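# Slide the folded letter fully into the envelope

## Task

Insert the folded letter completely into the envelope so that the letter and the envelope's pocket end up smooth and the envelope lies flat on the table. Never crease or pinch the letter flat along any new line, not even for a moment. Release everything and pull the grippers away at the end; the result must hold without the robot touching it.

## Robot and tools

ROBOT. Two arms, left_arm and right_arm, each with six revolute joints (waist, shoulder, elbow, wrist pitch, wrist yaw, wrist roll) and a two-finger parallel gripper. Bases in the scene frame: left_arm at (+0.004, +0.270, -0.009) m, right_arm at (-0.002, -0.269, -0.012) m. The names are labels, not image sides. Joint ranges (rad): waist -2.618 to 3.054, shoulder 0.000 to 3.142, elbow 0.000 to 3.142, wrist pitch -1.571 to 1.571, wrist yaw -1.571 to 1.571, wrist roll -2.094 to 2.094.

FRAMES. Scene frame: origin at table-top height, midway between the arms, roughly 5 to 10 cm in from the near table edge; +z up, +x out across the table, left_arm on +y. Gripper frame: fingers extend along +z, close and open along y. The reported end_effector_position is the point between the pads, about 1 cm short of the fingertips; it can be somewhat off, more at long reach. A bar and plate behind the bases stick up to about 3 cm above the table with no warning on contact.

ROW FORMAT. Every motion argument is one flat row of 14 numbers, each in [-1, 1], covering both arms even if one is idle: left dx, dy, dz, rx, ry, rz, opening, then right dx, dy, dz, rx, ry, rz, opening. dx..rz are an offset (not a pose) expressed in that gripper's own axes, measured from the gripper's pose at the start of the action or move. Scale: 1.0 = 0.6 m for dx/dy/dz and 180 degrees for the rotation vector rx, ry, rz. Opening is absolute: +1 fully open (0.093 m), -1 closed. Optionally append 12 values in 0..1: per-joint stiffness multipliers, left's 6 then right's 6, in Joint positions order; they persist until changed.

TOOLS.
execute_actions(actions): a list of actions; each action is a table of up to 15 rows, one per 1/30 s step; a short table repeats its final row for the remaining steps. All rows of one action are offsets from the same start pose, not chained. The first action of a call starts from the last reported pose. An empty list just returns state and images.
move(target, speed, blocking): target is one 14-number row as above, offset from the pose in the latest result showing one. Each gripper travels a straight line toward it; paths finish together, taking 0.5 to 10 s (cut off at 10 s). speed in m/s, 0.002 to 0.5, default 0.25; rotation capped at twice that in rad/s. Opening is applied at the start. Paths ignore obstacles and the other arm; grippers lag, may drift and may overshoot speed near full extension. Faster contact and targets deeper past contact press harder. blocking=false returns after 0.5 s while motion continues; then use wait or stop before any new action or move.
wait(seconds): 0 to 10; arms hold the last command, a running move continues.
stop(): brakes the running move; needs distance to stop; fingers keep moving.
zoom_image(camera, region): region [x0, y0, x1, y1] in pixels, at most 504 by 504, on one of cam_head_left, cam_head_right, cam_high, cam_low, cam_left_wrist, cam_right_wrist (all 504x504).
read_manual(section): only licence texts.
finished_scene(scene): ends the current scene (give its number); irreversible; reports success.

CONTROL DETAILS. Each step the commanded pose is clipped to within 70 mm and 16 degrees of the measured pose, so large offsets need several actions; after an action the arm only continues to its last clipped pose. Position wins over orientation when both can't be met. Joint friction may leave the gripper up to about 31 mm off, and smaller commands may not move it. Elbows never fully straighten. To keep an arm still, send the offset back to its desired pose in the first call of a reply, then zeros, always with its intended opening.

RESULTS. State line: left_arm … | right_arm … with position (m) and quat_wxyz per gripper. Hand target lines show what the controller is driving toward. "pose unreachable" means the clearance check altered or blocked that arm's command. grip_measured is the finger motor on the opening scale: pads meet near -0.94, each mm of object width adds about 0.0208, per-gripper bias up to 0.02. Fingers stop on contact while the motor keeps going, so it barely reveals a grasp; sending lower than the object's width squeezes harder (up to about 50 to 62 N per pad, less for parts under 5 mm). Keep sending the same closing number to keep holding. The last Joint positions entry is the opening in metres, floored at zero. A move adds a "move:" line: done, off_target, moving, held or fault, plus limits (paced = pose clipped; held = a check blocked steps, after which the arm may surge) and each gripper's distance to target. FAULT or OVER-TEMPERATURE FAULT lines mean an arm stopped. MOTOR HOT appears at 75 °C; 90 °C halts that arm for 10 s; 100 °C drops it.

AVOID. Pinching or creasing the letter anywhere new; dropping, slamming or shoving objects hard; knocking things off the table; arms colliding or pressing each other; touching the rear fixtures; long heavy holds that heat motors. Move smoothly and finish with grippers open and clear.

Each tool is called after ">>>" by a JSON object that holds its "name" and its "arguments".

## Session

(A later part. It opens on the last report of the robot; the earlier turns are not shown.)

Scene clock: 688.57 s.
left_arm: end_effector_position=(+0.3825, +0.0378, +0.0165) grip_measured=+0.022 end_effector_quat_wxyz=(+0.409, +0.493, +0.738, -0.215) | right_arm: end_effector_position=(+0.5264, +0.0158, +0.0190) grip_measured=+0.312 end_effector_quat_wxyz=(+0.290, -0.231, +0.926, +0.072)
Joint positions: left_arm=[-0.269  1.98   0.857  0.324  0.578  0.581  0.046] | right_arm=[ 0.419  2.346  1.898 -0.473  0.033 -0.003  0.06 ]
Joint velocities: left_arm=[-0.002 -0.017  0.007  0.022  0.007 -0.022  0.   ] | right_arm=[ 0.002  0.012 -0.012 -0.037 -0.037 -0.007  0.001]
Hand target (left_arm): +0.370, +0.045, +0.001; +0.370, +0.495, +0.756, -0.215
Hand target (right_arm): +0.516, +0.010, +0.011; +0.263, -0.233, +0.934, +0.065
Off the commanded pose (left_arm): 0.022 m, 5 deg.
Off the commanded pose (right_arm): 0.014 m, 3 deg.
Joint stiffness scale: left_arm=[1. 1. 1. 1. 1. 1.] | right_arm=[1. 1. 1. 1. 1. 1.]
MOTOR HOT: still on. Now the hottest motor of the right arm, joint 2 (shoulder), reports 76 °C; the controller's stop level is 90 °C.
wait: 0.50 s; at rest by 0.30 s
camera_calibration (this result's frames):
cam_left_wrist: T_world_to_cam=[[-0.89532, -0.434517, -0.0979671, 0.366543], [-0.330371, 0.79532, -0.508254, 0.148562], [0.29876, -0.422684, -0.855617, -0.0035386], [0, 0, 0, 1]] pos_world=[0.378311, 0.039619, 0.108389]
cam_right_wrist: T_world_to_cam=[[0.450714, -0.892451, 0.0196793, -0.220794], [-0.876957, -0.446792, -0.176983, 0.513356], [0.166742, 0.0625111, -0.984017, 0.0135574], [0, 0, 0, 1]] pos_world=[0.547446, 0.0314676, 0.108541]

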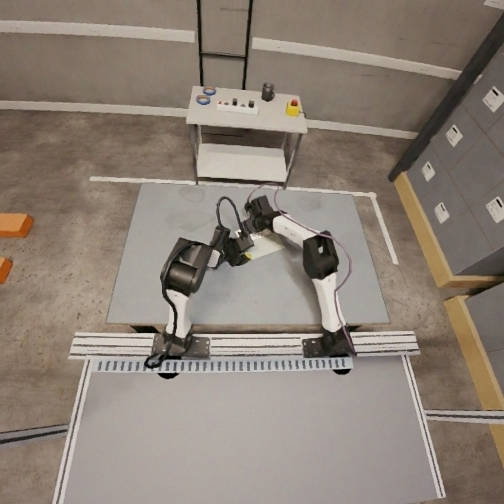

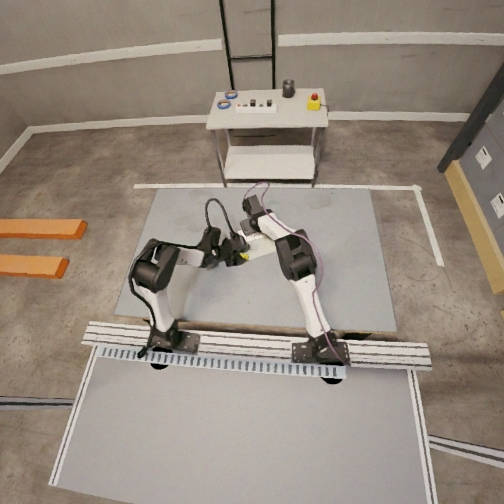

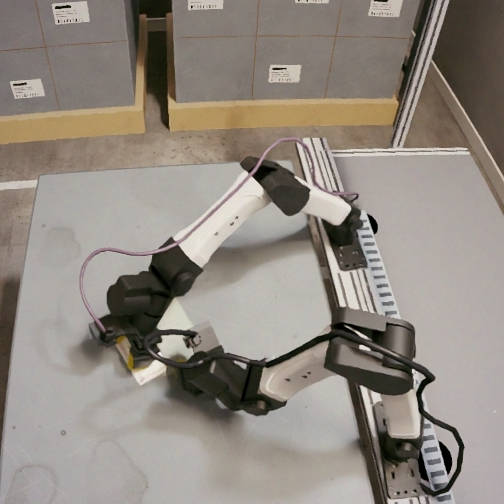

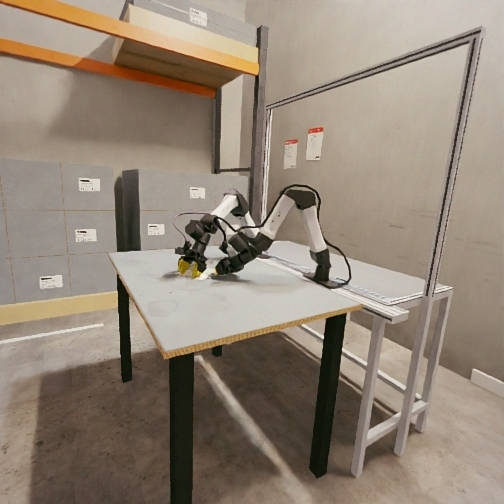

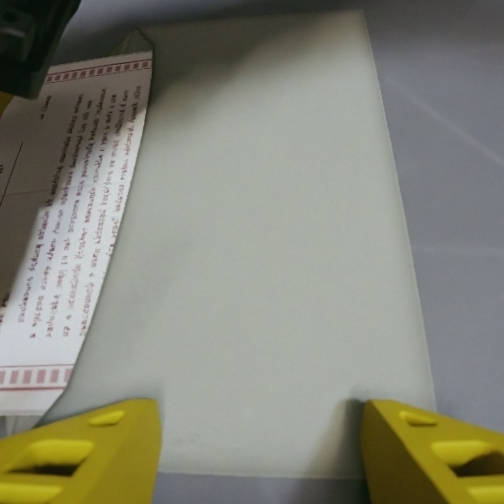

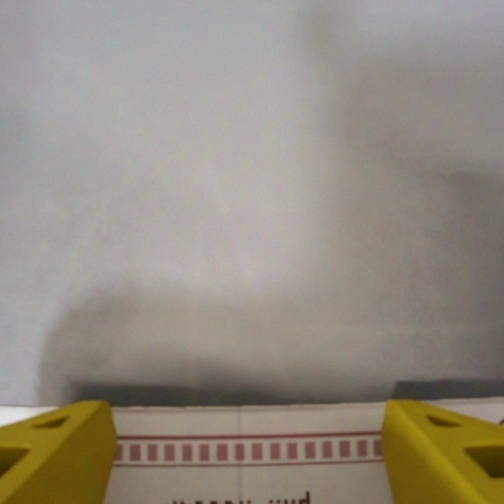

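>>> {"name": "execute_actions", "arguments": {"actions": [[[0.0265,-0.0183,-0.0012,0.013,0.0202,-0.0207,0.02,0.0242,0,-0.0007,0,0.0191,0,0.31],[0.0265,-0.0183,-0.0012,0.0129,0.0203,-0.0258,0.02,0.0242,0,-0.0007,0,0.0191,0,0.31],[0.0265,-0.0183,-0.0012,0.0127,0.0204,-0.0309,0.02,0.0242,0,-0.0007,0,0.0191,0,0.31],[0.0265,-0.0183,-0.0012,0.0125,0.0205,-0.036,0.02,0.0242,0,-0.0007,0,0.0191,0,0.31],[0.0265,-0.0183,-0.0012,0.0124,0.0206,-0.0411,0.02,0.0242,0,-0.0007,0,0.0191,0,0.31],[0.0265,-0.0183,-0.0012,0.0122,0.0207,-0.0462,0.02,0.0242,0,-0.0007,0,0.0191,0,0.31],[0.0265,-0.0183,-0.0012,0.0121,0.0208,-0.0513,0.02,0.0242,0,-0.0007,0,0.0191,0,0.31],[0.0265,-0.0183,-0.0012,0.0119,0.0209,-0.0564,0.02,0.0242,0,-0.0007,0,0.0191,0,0.31],[0.0265,-0.0183,-0.0012,0.0117,0.021,-0.0615,0.02,0.0242,0,-0.0007,0,0.0191,0,0.31],[0.0265,-0.0183,-0.0012,0.0116,0.0211,-0.0666,0.02,0.0242,0,-0.0007,0,0.0191,0,0.31]]]}}

>>> {"name": "wait", "arguments": {"seconds": 0.4}}

Scene clock: 708.87 s.
left_arm: end_effector_position=(+0.3808, +0.0383, +0.0148) grip_measured=+0.022 end_effector_quat_wxyz=(+0.388, +0.442, +0.771, -0.243) | right_arm: end_effector_position=(+0.5263, +0.0157, +0.0189) grip_measured=+0.312 end_effector_quat_wxyz=(+0.290, -0.231, +0.926, +0.071)
Joint positions: left_arm=[-0.269  1.98   0.857  0.312  0.579  0.448  0.046] | right_arm=[ 0.419  2.346  1.898 -0.474  0.033 -0.003  0.06 ]
Joint velocities: left_arm=[-0.002  0.002  0.007 -0.007 -0.007 -0.125 -0.001] | right_arm=[ 0.002  0.007 -0.017  0.022 -0.051 -0.037  0.   ]
Hand target (left_arm): +0.369, +0.042, +0.003; +0.352, +0.426, +0.794, -0.253
Hand target (right_arm): +0.516, +0.010, +0.011; +0.262, -0.233, +0.934, +0.065
Off the commanded pose (left_arm): 0.017 m, 6 deg.
Off the commanded pose (right_arm): 0.014 m, 3 deg.
Joint stiffness scale: left_arm=[1. 1. 1. 1. 1. 1.] | right_arm=[1. 1. 1. 1. 1. 1.]
MOTOR HOT: still on. Now the hottest motor of the right arm, joint 2 (shoulder), reports 77 °C; the controller's stop level is 90 °C.
camera_calibration (this result's frames):
cam_left_wrist: T_world_to_cam=[[-0.863715, -0.503634, 0.0186627, 0.35396], [-0.443137, 0.741284, -0.50411, 0.19169], [0.240053, -0.443678, -0.863438, 0.0189617], [0, 0, 0, 1]] pos_world=[0.386114, 0.0445819, 0.1064]
cam_right_wrist: T_world_to_cam=[[0.450746, -0.892435, 0.0197076, -0.220813], [-0.877066, -0.446875, -0.176233, 0.513232], [0.166083, 0.0621516, -0.984151, 0.0138352], [0, 0, 0, 1]] pos_world=[0.547371, 0.0314301, 0.108416]

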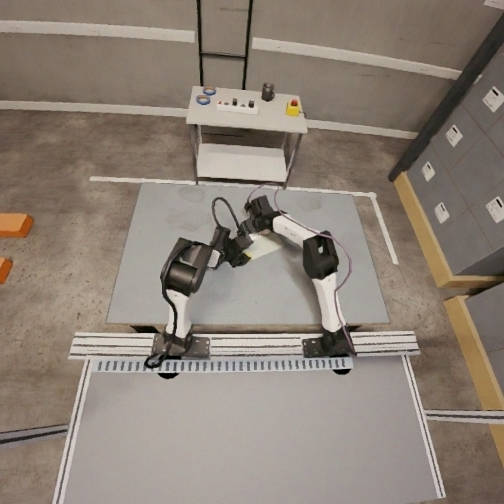

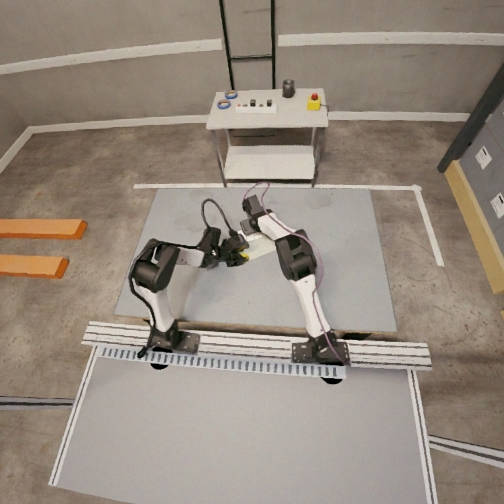

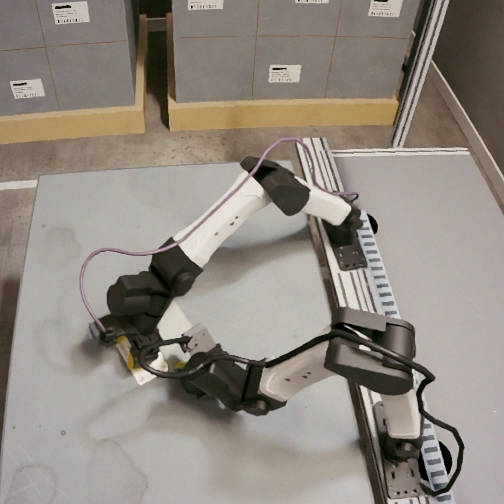

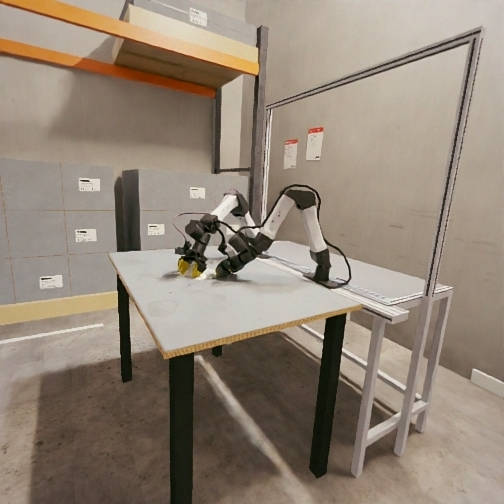

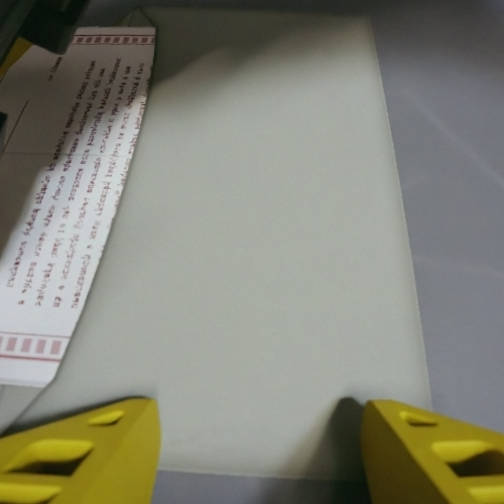

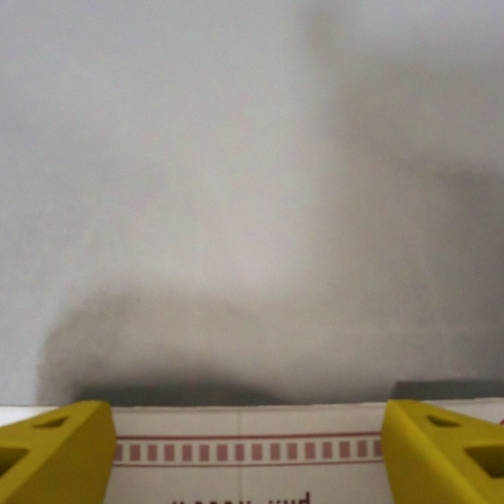

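Scene clock: 709.27 s.
left_arm: end_effector_position=(+0.3808, +0.0383, +0.0148) grip_measured=+0.022 end_effector_quat_wxyz=(+0.387, +0.438, +0.773, -0.245) | right_arm: end_effector_position=(+0.5263, +0.0157, +0.0189) grip_measured=+0.312 end_effector_quat_wxyz=(+0.290, -0.231, +0.926, +0.071)
Joint positions: left_arm=[-0.269  1.98   0.857  0.312  0.579  0.438  0.046] | right_arm=[ 0.419  2.346  1.898 -0.474  0.033 -0.003  0.06 ]
Joint velocities: left_arm=[-0.017 -0.007 -0.002 -0.022 -0.022  0.007  0.001] | right_arm=[-0.002  0.007  0.002  0.007 -0.051 -0.051 -0.   ]
Hand target (left_arm): +0.369, +0.042, +0.003; +0.352, +0.426, +0.794, -0.253
Hand target (right_arm): +0.516, +0.010, +0.011; +0.262, -0.233, +0.934, +0.065
Off the commanded pose (left_arm): 0.017 m, 5 deg.
Off the commanded pose (right_arm): 0.014 m, 3 deg.
Joint stiffness scale: left_arm=[1. 1. 1. 1. 1. 1.] | right_arm=[1. 1. 1. 1. 1. 1.]
MOTOR HOT: still on. Now the hottest motor of the right arm, joint 2 (shoulder), reports 77 °C; the controller's stop level is 90 °C.
wait: 0.40 s; at rest by 0.17 s
camera_calibration (this result's frames):
cam_left_wrist: T_world_to_cam=[[-0.86052, -0.508698, 0.0270412, 0.352813], [-0.45128, 0.736615, -0.50373, 0.194965], [0.236327, -0.445673, -0.863438, 0.0204568], [0, 0, 0, 1]] pos_world=[0.386752, 0.044978, 0.106332]
cam_right_wrist: T_world_to_cam=[[0.450746, -0.892435, 0.0197076, -0.220813], [-0.877066, -0.446875, -0.176233, 0.513232], [0.166083, 0.0621516, -0.984151, 0.0138352], [0, 0, 0, 1]] pos_world=[0.547371, 0.0314301, 0.108416]

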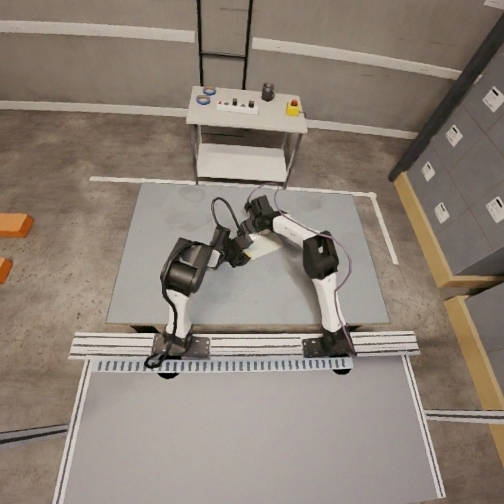

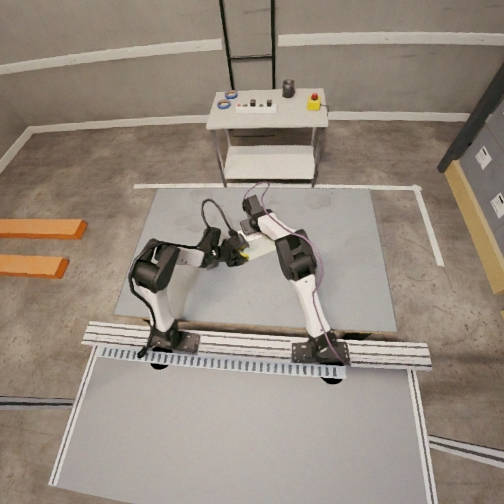

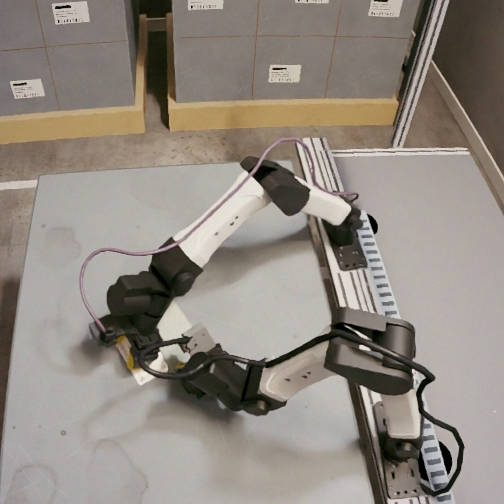

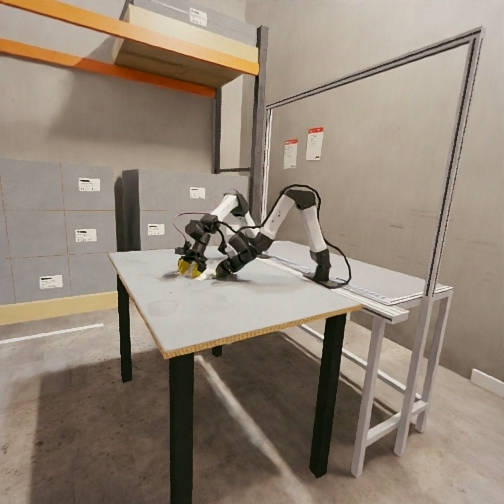

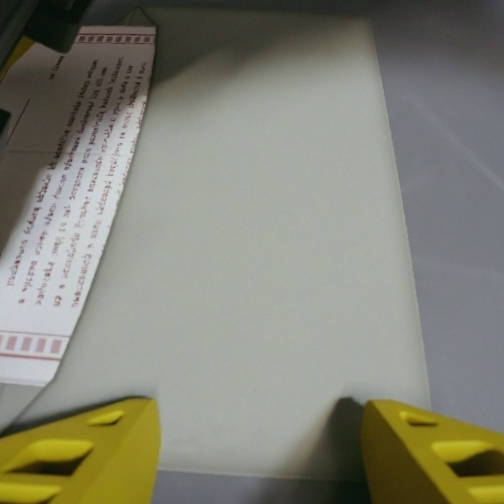

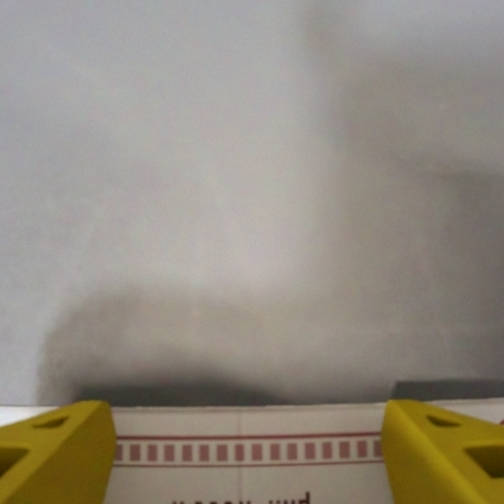

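>>> {"name": "execute_actions", "arguments": {"actions": [[[0.015,-0.007,0,0.005,0.011,-0.008,0.02,0.0242,0,-0.0007,0,0.0191,0,0.31],[0.005,-0.002,0,0.002,0.004,-0.003,0.02,0.0242,0,-0.0007,0,0.0191,0,0.31],[-0.004,0.002,0,-0.0014,-0.003,0.002,0.02,0.0242,0,-0.0007,0,0.0191,0,0.31],[-0.012,0.005,-0.0003,-0.004,-0.009,0.0064,0.02,0.0242,0,-0.0007,0,0.0191,0,0.31],[-0.02,0.0087,-0.0007,-0.0069,-0.0147,0.0107,0.02,0.0242,0,-0.0007,0,0.0191,0,0.31],[-0.028,0.0122,-0.0012,-0.0096,-0.0206,0.0149,0.02,0.0242,0,-0.0007,0,0.0191,0,0.31],[-0.0362,0.0157,-0.0018,-0.0124,-0.0265,0.0192,0.02,0.0242,0,-0.0007,0,0.0191,0,0.31]],[[0.002,0.0043,0,-0.005,0.0022,-0.0029,0.3,0.0242,0,-0.0007,0,0.0191,0,0.31],[0.004,0.0086,0,-0.01,0.0044,-0.0057,0.5,0.0242,0,-0.0007,0,0.0191,0,0.31],[0.006,0.013,-0.0004,-0.0149,0.0065,-0.0086,0.7,0.0242,0,-0.0007,0,0.0191,0,0.31],[0.008,0.0173,-0.0007,-0.0198,0.0087,-0.0114,0.89,0.0242,0,-0.0007,0,0.0191,0,0.31],[0.0101,0.0216,-0.001,-0.0248,0.0109,-0.0143,0.89,0.0242,0,-0.0007,0,0.0191,0,0.31]]]}}

Scene clock: 743.37 s.
left_arm: end_effector_position=(+0.3982, +0.0423, +0.0229) grip_measured=+0.888 end_effector_quat_wxyz=(+0.418, +0.418, +0.777, -0.217) | right_arm: end_effector_position=(+0.5263, +0.0157, +0.0189) grip_measured=+0.312 end_effector_quat_wxyz=(+0.290, -0.231, +0.926, +0.071)
Joint positions: left_arm=[-0.269  1.98   0.857  0.386  0.512  0.402  0.088] | right_arm=[ 0.419  2.346  1.898 -0.474  0.033 -0.003  0.06 ]
Joint velocities: left_arm=[-0.012 -0.002  0.012  0.007 -0.007 -0.037 -0.   ] | right_arm=[ 0.002  0.012 -0.012 -0.007  0.022  0.007  0.   ]
Hand target (left_arm): +0.400, +0.044, +0.022; +0.418, +0.412, +0.782, -0.211
Hand target (right_arm): +0.516, +0.010, +0.011; +0.262, -0.233, +0.934, +0.065
Off the commanded pose (left_arm): 0.003 m, 1 deg.
Off the commanded pose (right_arm): 0.015 m, 3 deg.
Joint stiffness scale: left_arm=[1. 1. 1. 1. 1. 1.] | right_arm=[1. 1. 1. 1. 1. 1.]
MOTOR HOT: still on. Now the hottest motor of the right arm, joint 2 (shoulder), reports 78 °C; the controller's stop level is 90 °C.
camera_calibration (this result's frames):
cam_left_wrist: T_world_to_cam=[[-0.822893, -0.567687, -0.0240519, 0.358284], [-0.471159, 0.705405, -0.52954, 0.21374], [0.317579, -0.424423, -0.847944, -0.0085126], [0, 0, 0, 1]] pos_world=[0.398238, 0.0490071, 0.114583]
cam_right_wrist: T_world_to_cam=[[0.450746, -0.892435, 0.0197076, -0.220813], [-0.877066, -0.446875, -0.176233, 0.513232], [0.166083, 0.0621516, -0.984151, 0.0138352], [0, 0, 0, 1]] pos_world=[0.547371, 0.0314301, 0.108416]

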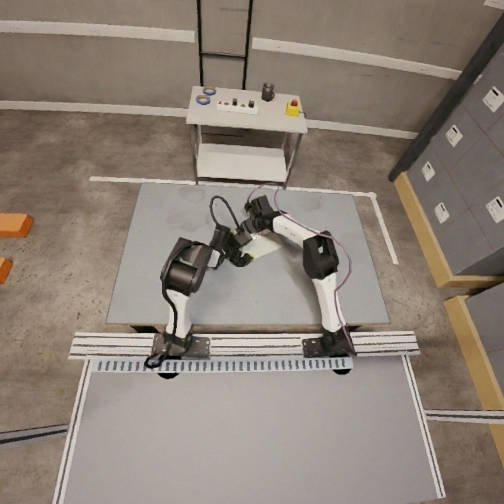

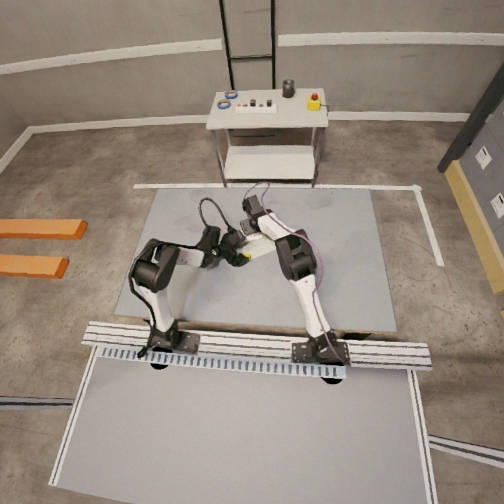

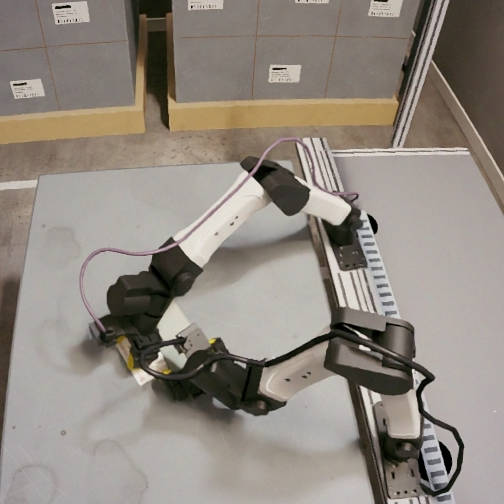

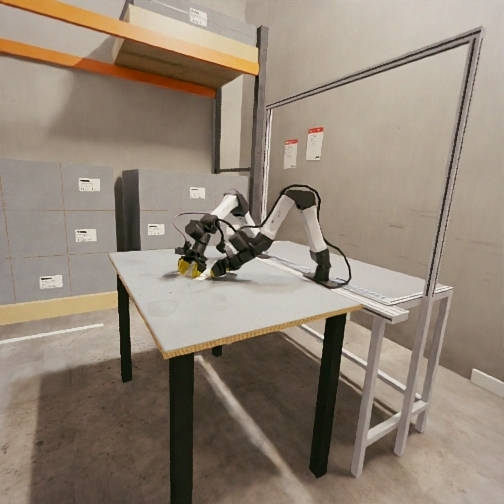

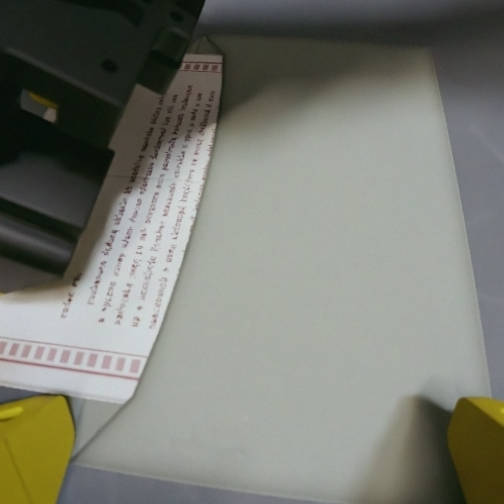

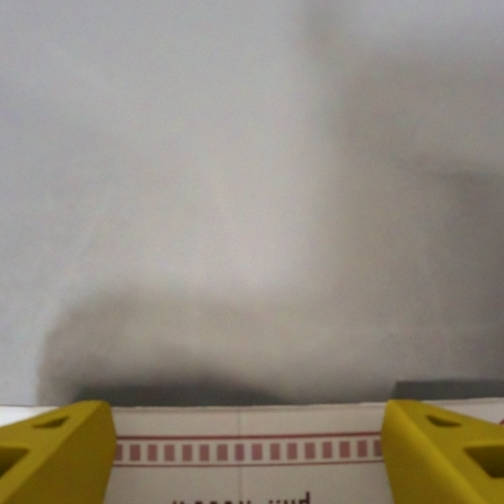

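>>> {"name": "execute_actions", "arguments": {"actions": [[[0.0047,-0.0021,-0.0001,0.0015,0.0036,-0.0022,0.89,0.0242,0,-0.0007,0,0.0191,0,0.31],[0.0093,-0.0042,-0.0002,0.003,0.0071,-0.0044,0.89,0.0242,0,-0.0007,0,0.0191,0,0.31],[0.014,-0.0063,-0.0004,0.0046,0.0107,-0.0065,0.89,0.0242,0,-0.0007,0,0.0191,0,0.31],[0.0187,-0.0085,-0.0006,0.0061,0.0143,-0.0087,0.89,0.0242,0,-0.0007,0,0.0191,0,0.31],[0.0233,-0.0107,-0.0009,0.0076,0.0179,-0.0109,0.89,0.0242,0,-0.0007,0,0.0191,0,0.31],[0.028,-0.0129,-0.0012,0.0091,0.0214,-0.0131,0.89,0.0242,0,-0.0007,0,0.0191,0,0.31],[0.0326,-0.0151,-0.0016,0.0106,0.025,-0.0153,0.89,0.0242,0,-0.0007,0,0.0191,0,0.31],[0.0373,-0.0173,-0.0021,0.0122,0.0286,-0.0174,0.89,0.0242,0,-0.0007,0,0.0191,0,0.31],[0.0419,-0.0195,-0.0026,0.0137,0.0321,-0.0196,0.89,0.0242,0,-0.0007,0,0.0191,0,0.31],[0.0466,-0.0217,-0.0031,0.0152,0.0357,-0.0218,0.89,0.0242,0,-0.0007,0,0.0191,0,0.31]]]}}

Scene clock: 755.57 s.
left_arm: end_effector_position=(+0.3920, +0.0452, +0.0145) grip_measured=+0.888 end_effector_quat_wxyz=(+0.396, +0.415, +0.789, -0.219) | right_arm: end_effector_position=(+0.5263, +0.0157, +0.0189) grip_measured=+0.312 end_effector_quat_wxyz=(+0.290, -0.231, +0.926, +0.071)
Joint positions: left_arm=[-0.269  1.98   0.857  0.337  0.507  0.401  0.088] | right_arm=[ 0.419  2.346  1.898 -0.474  0.033 -0.003  0.06 ]
Joint velocities: left_arm=[-0.017  0.017 -0.007  0.037 -0.037 -0.037 -0.   ] | right_arm=[ 0.007  0.007 -0.022 -0.066  0.037 -0.022 -0.001]
Hand target (left_arm): +0.378, +0.049, +0.001; +0.358, +0.412, +0.807, -0.226
Hand target (right_arm): +0.516, +0.010, +0.011; +0.262, -0.233, +0.934, +0.065
Off the commanded pose (left_arm): 0.020 m, 5 deg.
Off the commanded pose (right_arm): 0.015 m, 3 deg.
Joint stiffness scale: left_arm=[1. 1. 1. 1. 1. 1.] | right_arm=[1. 1. 1. 1. 1. 1.]
MOTOR HOT: still on. Now the hottest motor of the right arm, joint 2 (shoulder), reports 79 °C; the controller's stop level is 90 °C.
camera_calibration (this result's frames):
cam_left_wrist: T_world_to_cam=[[-0.820804, -0.571198, 0.00355254, 0.353578], [-0.498048, 0.712615, -0.494093, 0.214032], [0.279694, -0.407323, -0.869402, 0.0019768], [0, 0, 0, 1]] pos_world=[0.396264, 0.0502457, 0.106214]
cam_right_wrist: T_world_to_cam=[[0.450746, -0.892435, 0.0197076, -0.220813], [-0.877066, -0.446875, -0.176233, 0.513232], [0.166083, 0.0621516, -0.984151, 0.0138352], [0, 0, 0, 1]] pos_world=[0.547371, 0.0314301, 0.108416]

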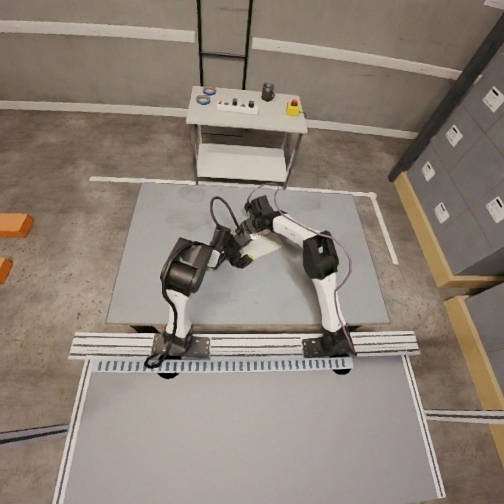

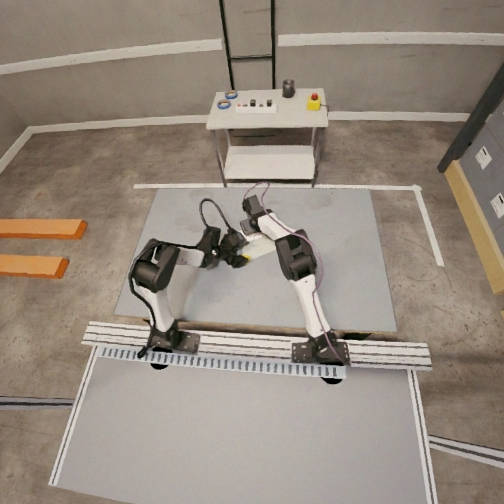

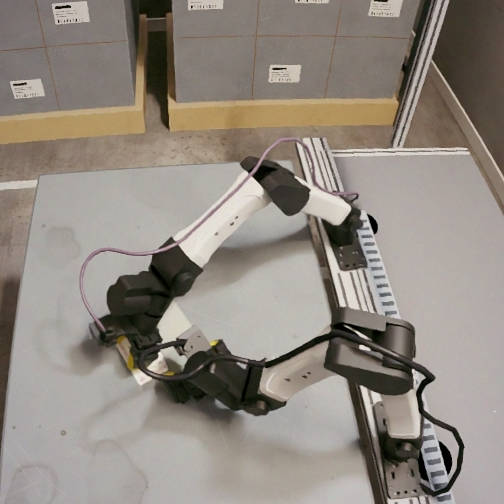

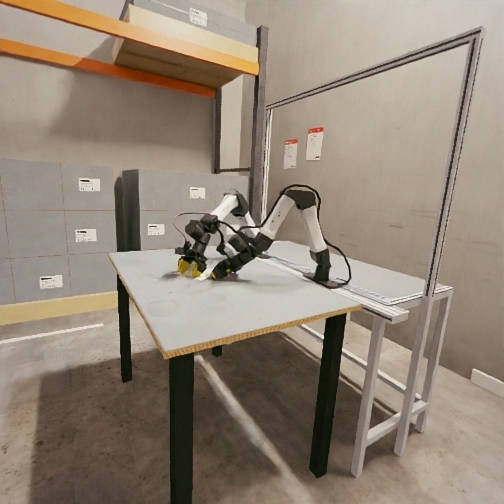

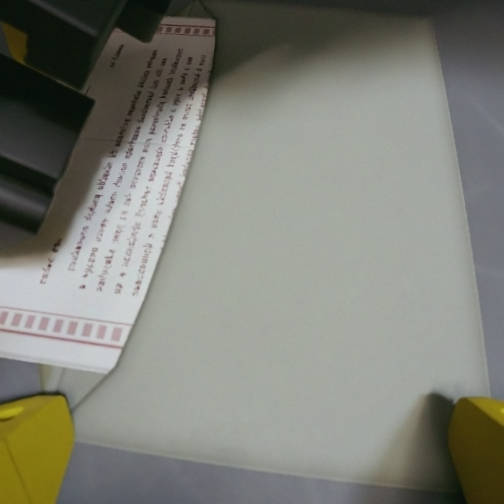

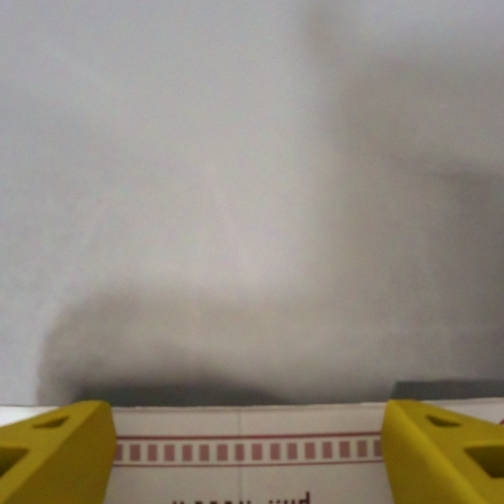

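>>> {"name": "execute_actions", "arguments": {"actions": [[[0.0302,-0.0136,-0.0013,0.0098,0.023,-0.014,0.89,0.0121,0,-0.0002,0,0.0095,0,0.31],[0.0302,-0.0136,-0.0013,0.0098,0.023,-0.014,0.89,0.0134,0,-0.0015,0,0.0115,0,0.31],[0.0302,-0.0136,-0.0013,0.0098,0.023,-0.014,0.89,0.0146,0,-0.0028,0,0.0134,0,0.31],[0.0302,-0.0136,-0.0013,0.0098,0.023,-0.014,0.89,0.0159,0,-0.0041,0,0.0154,0,0.31],[0.0302,-0.0136,-0.0013,0.0098,0.023,-0.014,0.89,0.0171,0,-0.0054,0,0.0173,0,0.31],[0.0302,-0.0136,-0.0013,0.0098,0.023,-0.014,0.89,0.0184,0,-0.0067,0,0.0193,0,0.31],[0.0302,-0.0136,-0.0013,0.0098,0.023,-0.014,0.89,0.0196,0,-0.008,0,0.0212,0,0.31],[0.0302,-0.0136,-0.0013,0.0098,0.023,-0.014,0.89,0.0209,0,-0.0093,0,0.0232,0,0.31],[0.0302,-0.0136,-0.0013,0.0098,0.023,-0.014,0.89,0.0221,0,-0.0106,0,0.0251,0,0.31],[0.0302,-0.0136,-0.0013,0.0098,0.023,-0.014,0.89,0.0234,0,-0.0119,0,0.0271,0,0.31],[0.0302,-0.0136,-0.0013,0.0098,0.023,-0.014,0.89,0.0246,0,-0.0132,0,0.029,0,0.31],[0.0302,-0.0136,-0.0013,0.0098,0.023,-0.014,0.89,0.0259,0,-0.0145,0,0.031,0,0.31],[0.0302,-0.0136,-0.0013,0.0098,0.023,-0.014,0.89,0.0271,0,-0.0157,0,0.0329,0,0.31],[0.0302,-0.0136,-0.0013,0.0098,0.023,-0.014,0.89,0.0284,0,-0.017,0,0.0349,0,0.31],[0.0302,-0.0136,-0.0013,0.0098,0.023,-0.014,0.89,0.0296,0,-0.0183,0,0.0368,0,0.31]]]}}

>>> {"name": "wait", "arguments": {"seconds": 0.4}}

Scene clock: 775.00 s.
left_arm: end_effector_position=(+0.3920, +0.0452, +0.0145) grip_measured=+0.888 end_effector_quat_wxyz=(+0.396, +0.415, +0.789, -0.219) | right_arm: end_effector_position=(+0.5185, +0.0114, +0.0191) grip_measured=+0.312 end_effector_quat_wxyz=(+0.265, -0.234, +0.933, +0.065)
Joint positions: left_arm=[-0.269  1.98   0.857  0.337  0.507  0.401  0.088] | right_arm=[ 0.419  2.346  1.928 -0.556  0.033 -0.003  0.06 ]
Joint velocities: left_arm=[-0.017  0.002  0.007 -0.022  0.037 -0.007  0.001] | right_arm=[-0.012  0.012  0.105 -0.33   0.007  0.11  -0.001]
Hand target (left_arm): +0.379, +0.050, +0.001; +0.358, +0.411, +0.808, -0.224
Hand target (right_arm): +0.508, +0.006, +0.018; +0.237, -0.234, +0.941, +0.059
Off the commanded pose (left_arm): 0.020 m, 5 deg.
Off the commanded pose (right_arm): 0.012 m, 4 deg.
Joint stiffness scale: left_arm=[1. 1. 1. 1. 1. 1.] | right_arm=[1. 1. 1. 1. 1. 1.]
MOTOR HOT: still on. Now the hottest motor of the right arm, joint 2 (shoulder), reports 79 °C; the controller's stop level is 90 °C.
camera_calibration (this result's frames):
cam_left_wrist: T_world_to_cam=[[-0.820804, -0.571198, 0.00355254, 0.353578], [-0.498048, 0.712615, -0.494093, 0.214032], [0.279694, -0.407323, -0.869402, 0.0019768], [0, 0, 0, 1]] pos_world=[0.396264, 0.0502457, 0.106214]
cam_right_wrist: T_world_to_cam=[[0.452991, -0.891254, 0.0215974, -0.222369], [-0.883335, -0.451977, -0.124241, 0.506792], [0.120492, 0.0372024, -0.992017, 0.0396898], [0, 0, 0, 1]] pos_world=[0.543616, 0.0293949, 0.10714]

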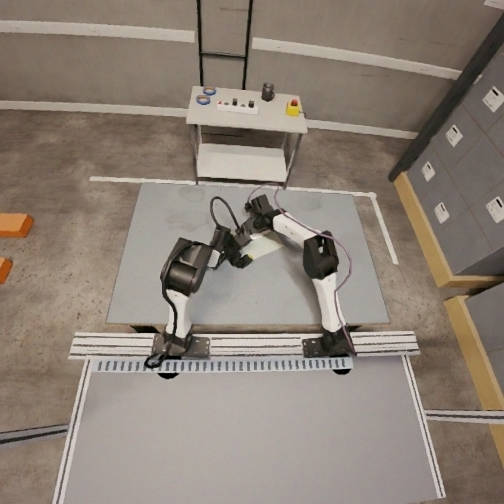

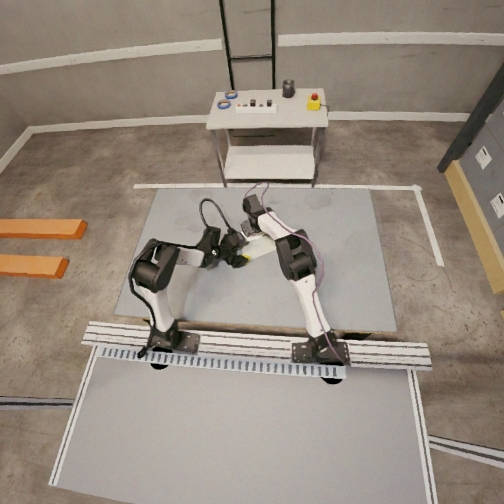

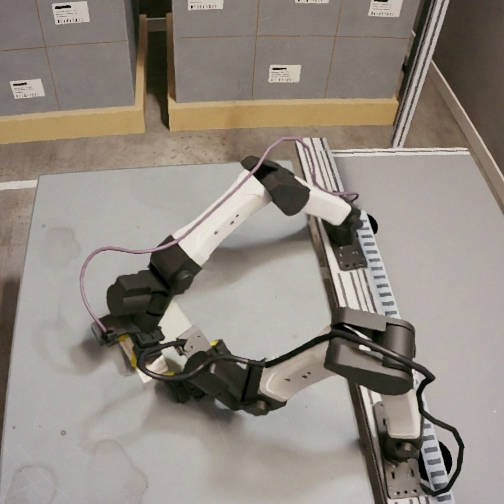

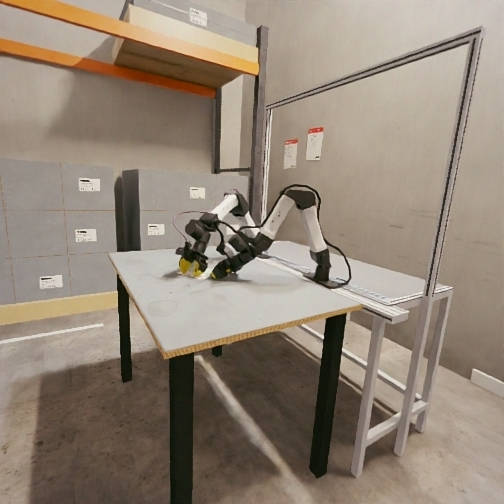

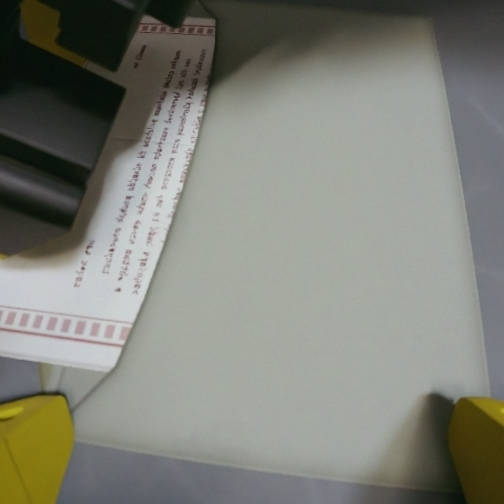

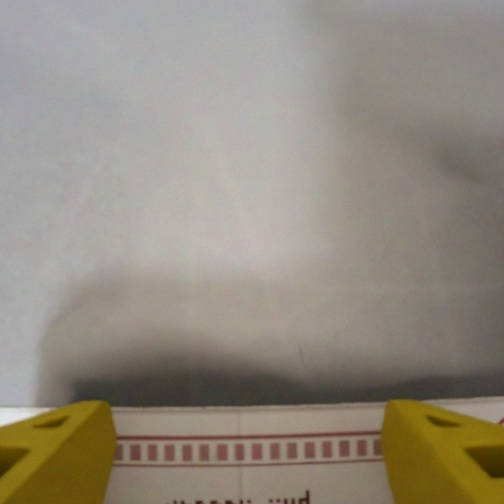

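Scene clock: 775.40 s.
left_arm: end_effector_position=(+0.3920, +0.0452, +0.0145) grip_measured=+0.888 end_effector_quat_wxyz=(+0.396, +0.415, +0.789, -0.219) | right_arm: end_effector_position=(+0.5151, +0.0095, +0.0186) grip_measured=+0.312 end_effector_quat_wxyz=(+0.255, -0.234, +0.936, +0.063)
Joint positions: left_arm=[-0.269  1.98   0.857  0.337  0.507  0.401  0.088] | right_arm=[ 0.419  2.346  1.937 -0.586  0.033 -0.003  0.06 ]
Joint velocities: left_arm=[-0.007  0.002  0.007  0.066  0.022 -0.022 -0.001] | right_arm=[-0.002 -0.012 -0.002 -0.051 -0.037 -0.037  0.001]
Hand target (left_arm): +0.379, +0.050, +0.001; +0.358, +0.411, +0.808, -0.224
Hand target (right_arm): +0.508, +0.006, +0.018; +0.237, -0.234, +0.941, +0.059
Off the commanded pose (left_arm): 0.020 m, 5 deg.
Off the commanded pose (right_arm): 0.008 m, 2 deg.
Joint stiffness scale: left_arm=[1. 1. 1. 1. 1. 1.] | right_arm=[1. 1. 1. 1. 1. 1.]
MOTOR HOT: still on. Now the hottest motor of the right arm, joint 2 (shoulder), reports 79 °C; the controller's stop level is 90 °C.
wait: 0.40 s; at rest by 0.27 s
camera_calibration (this result's frames):
cam_left_wrist: T_world_to_cam=[[-0.820804, -0.571198, 0.00355254, 0.353578], [-0.498048, 0.712615, -0.494093, 0.214032], [0.279694, -0.407323, -0.869402, 0.0019768], [0, 0, 0, 1]] pos_world=[0.396264, 0.0502457, 0.106214]
cam_right_wrist: T_world_to_cam=[[0.453327, -0.891075, 0.021926, -0.222661], [-0.88548, -0.453025, -0.10341, 0.503615], [0.102079, 0.0274635, -0.994397, 0.049329], [0, 0, 0, 1]] pos_world=[0.541844, 0.0283881, 0.106014]

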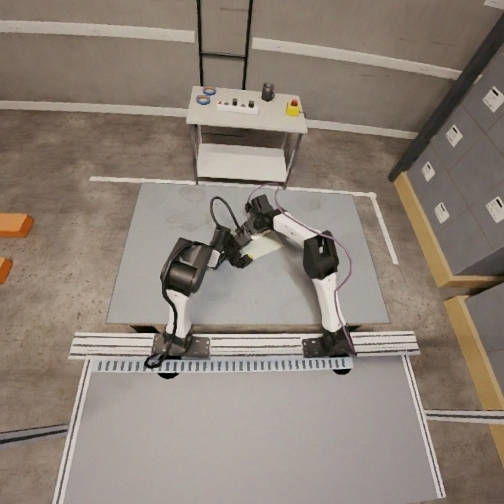

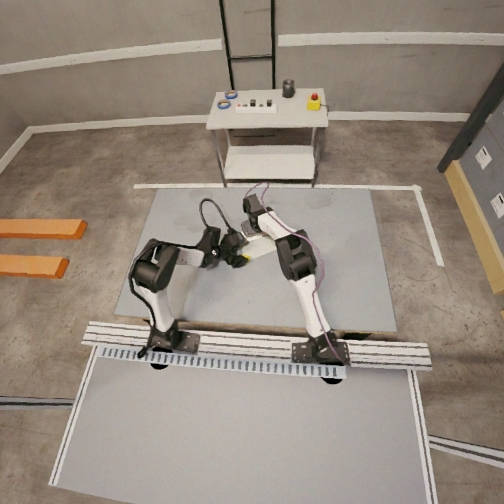

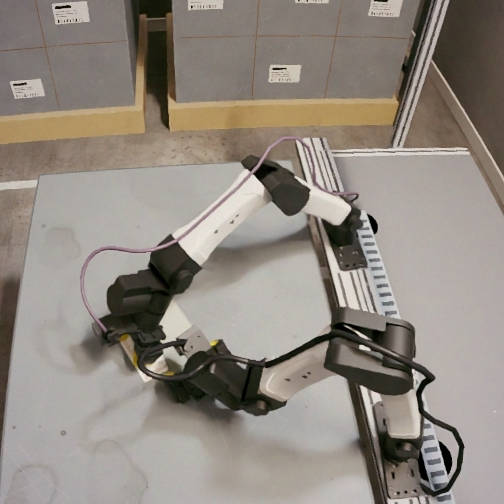

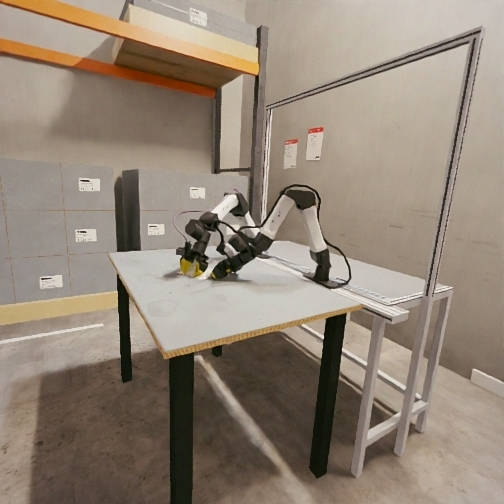

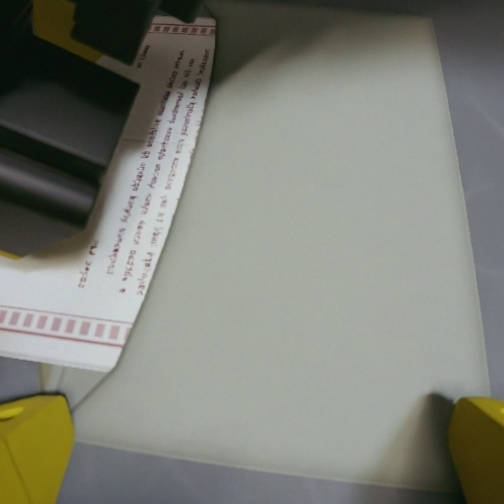

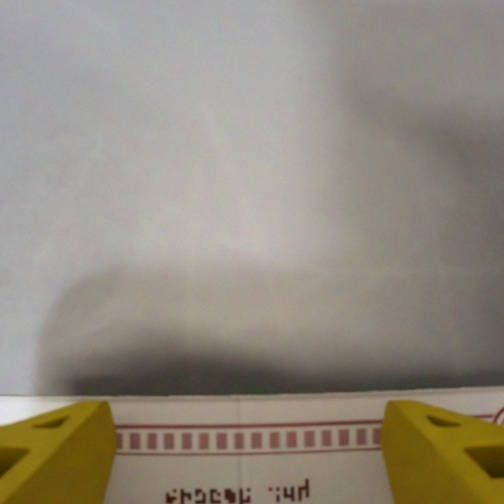

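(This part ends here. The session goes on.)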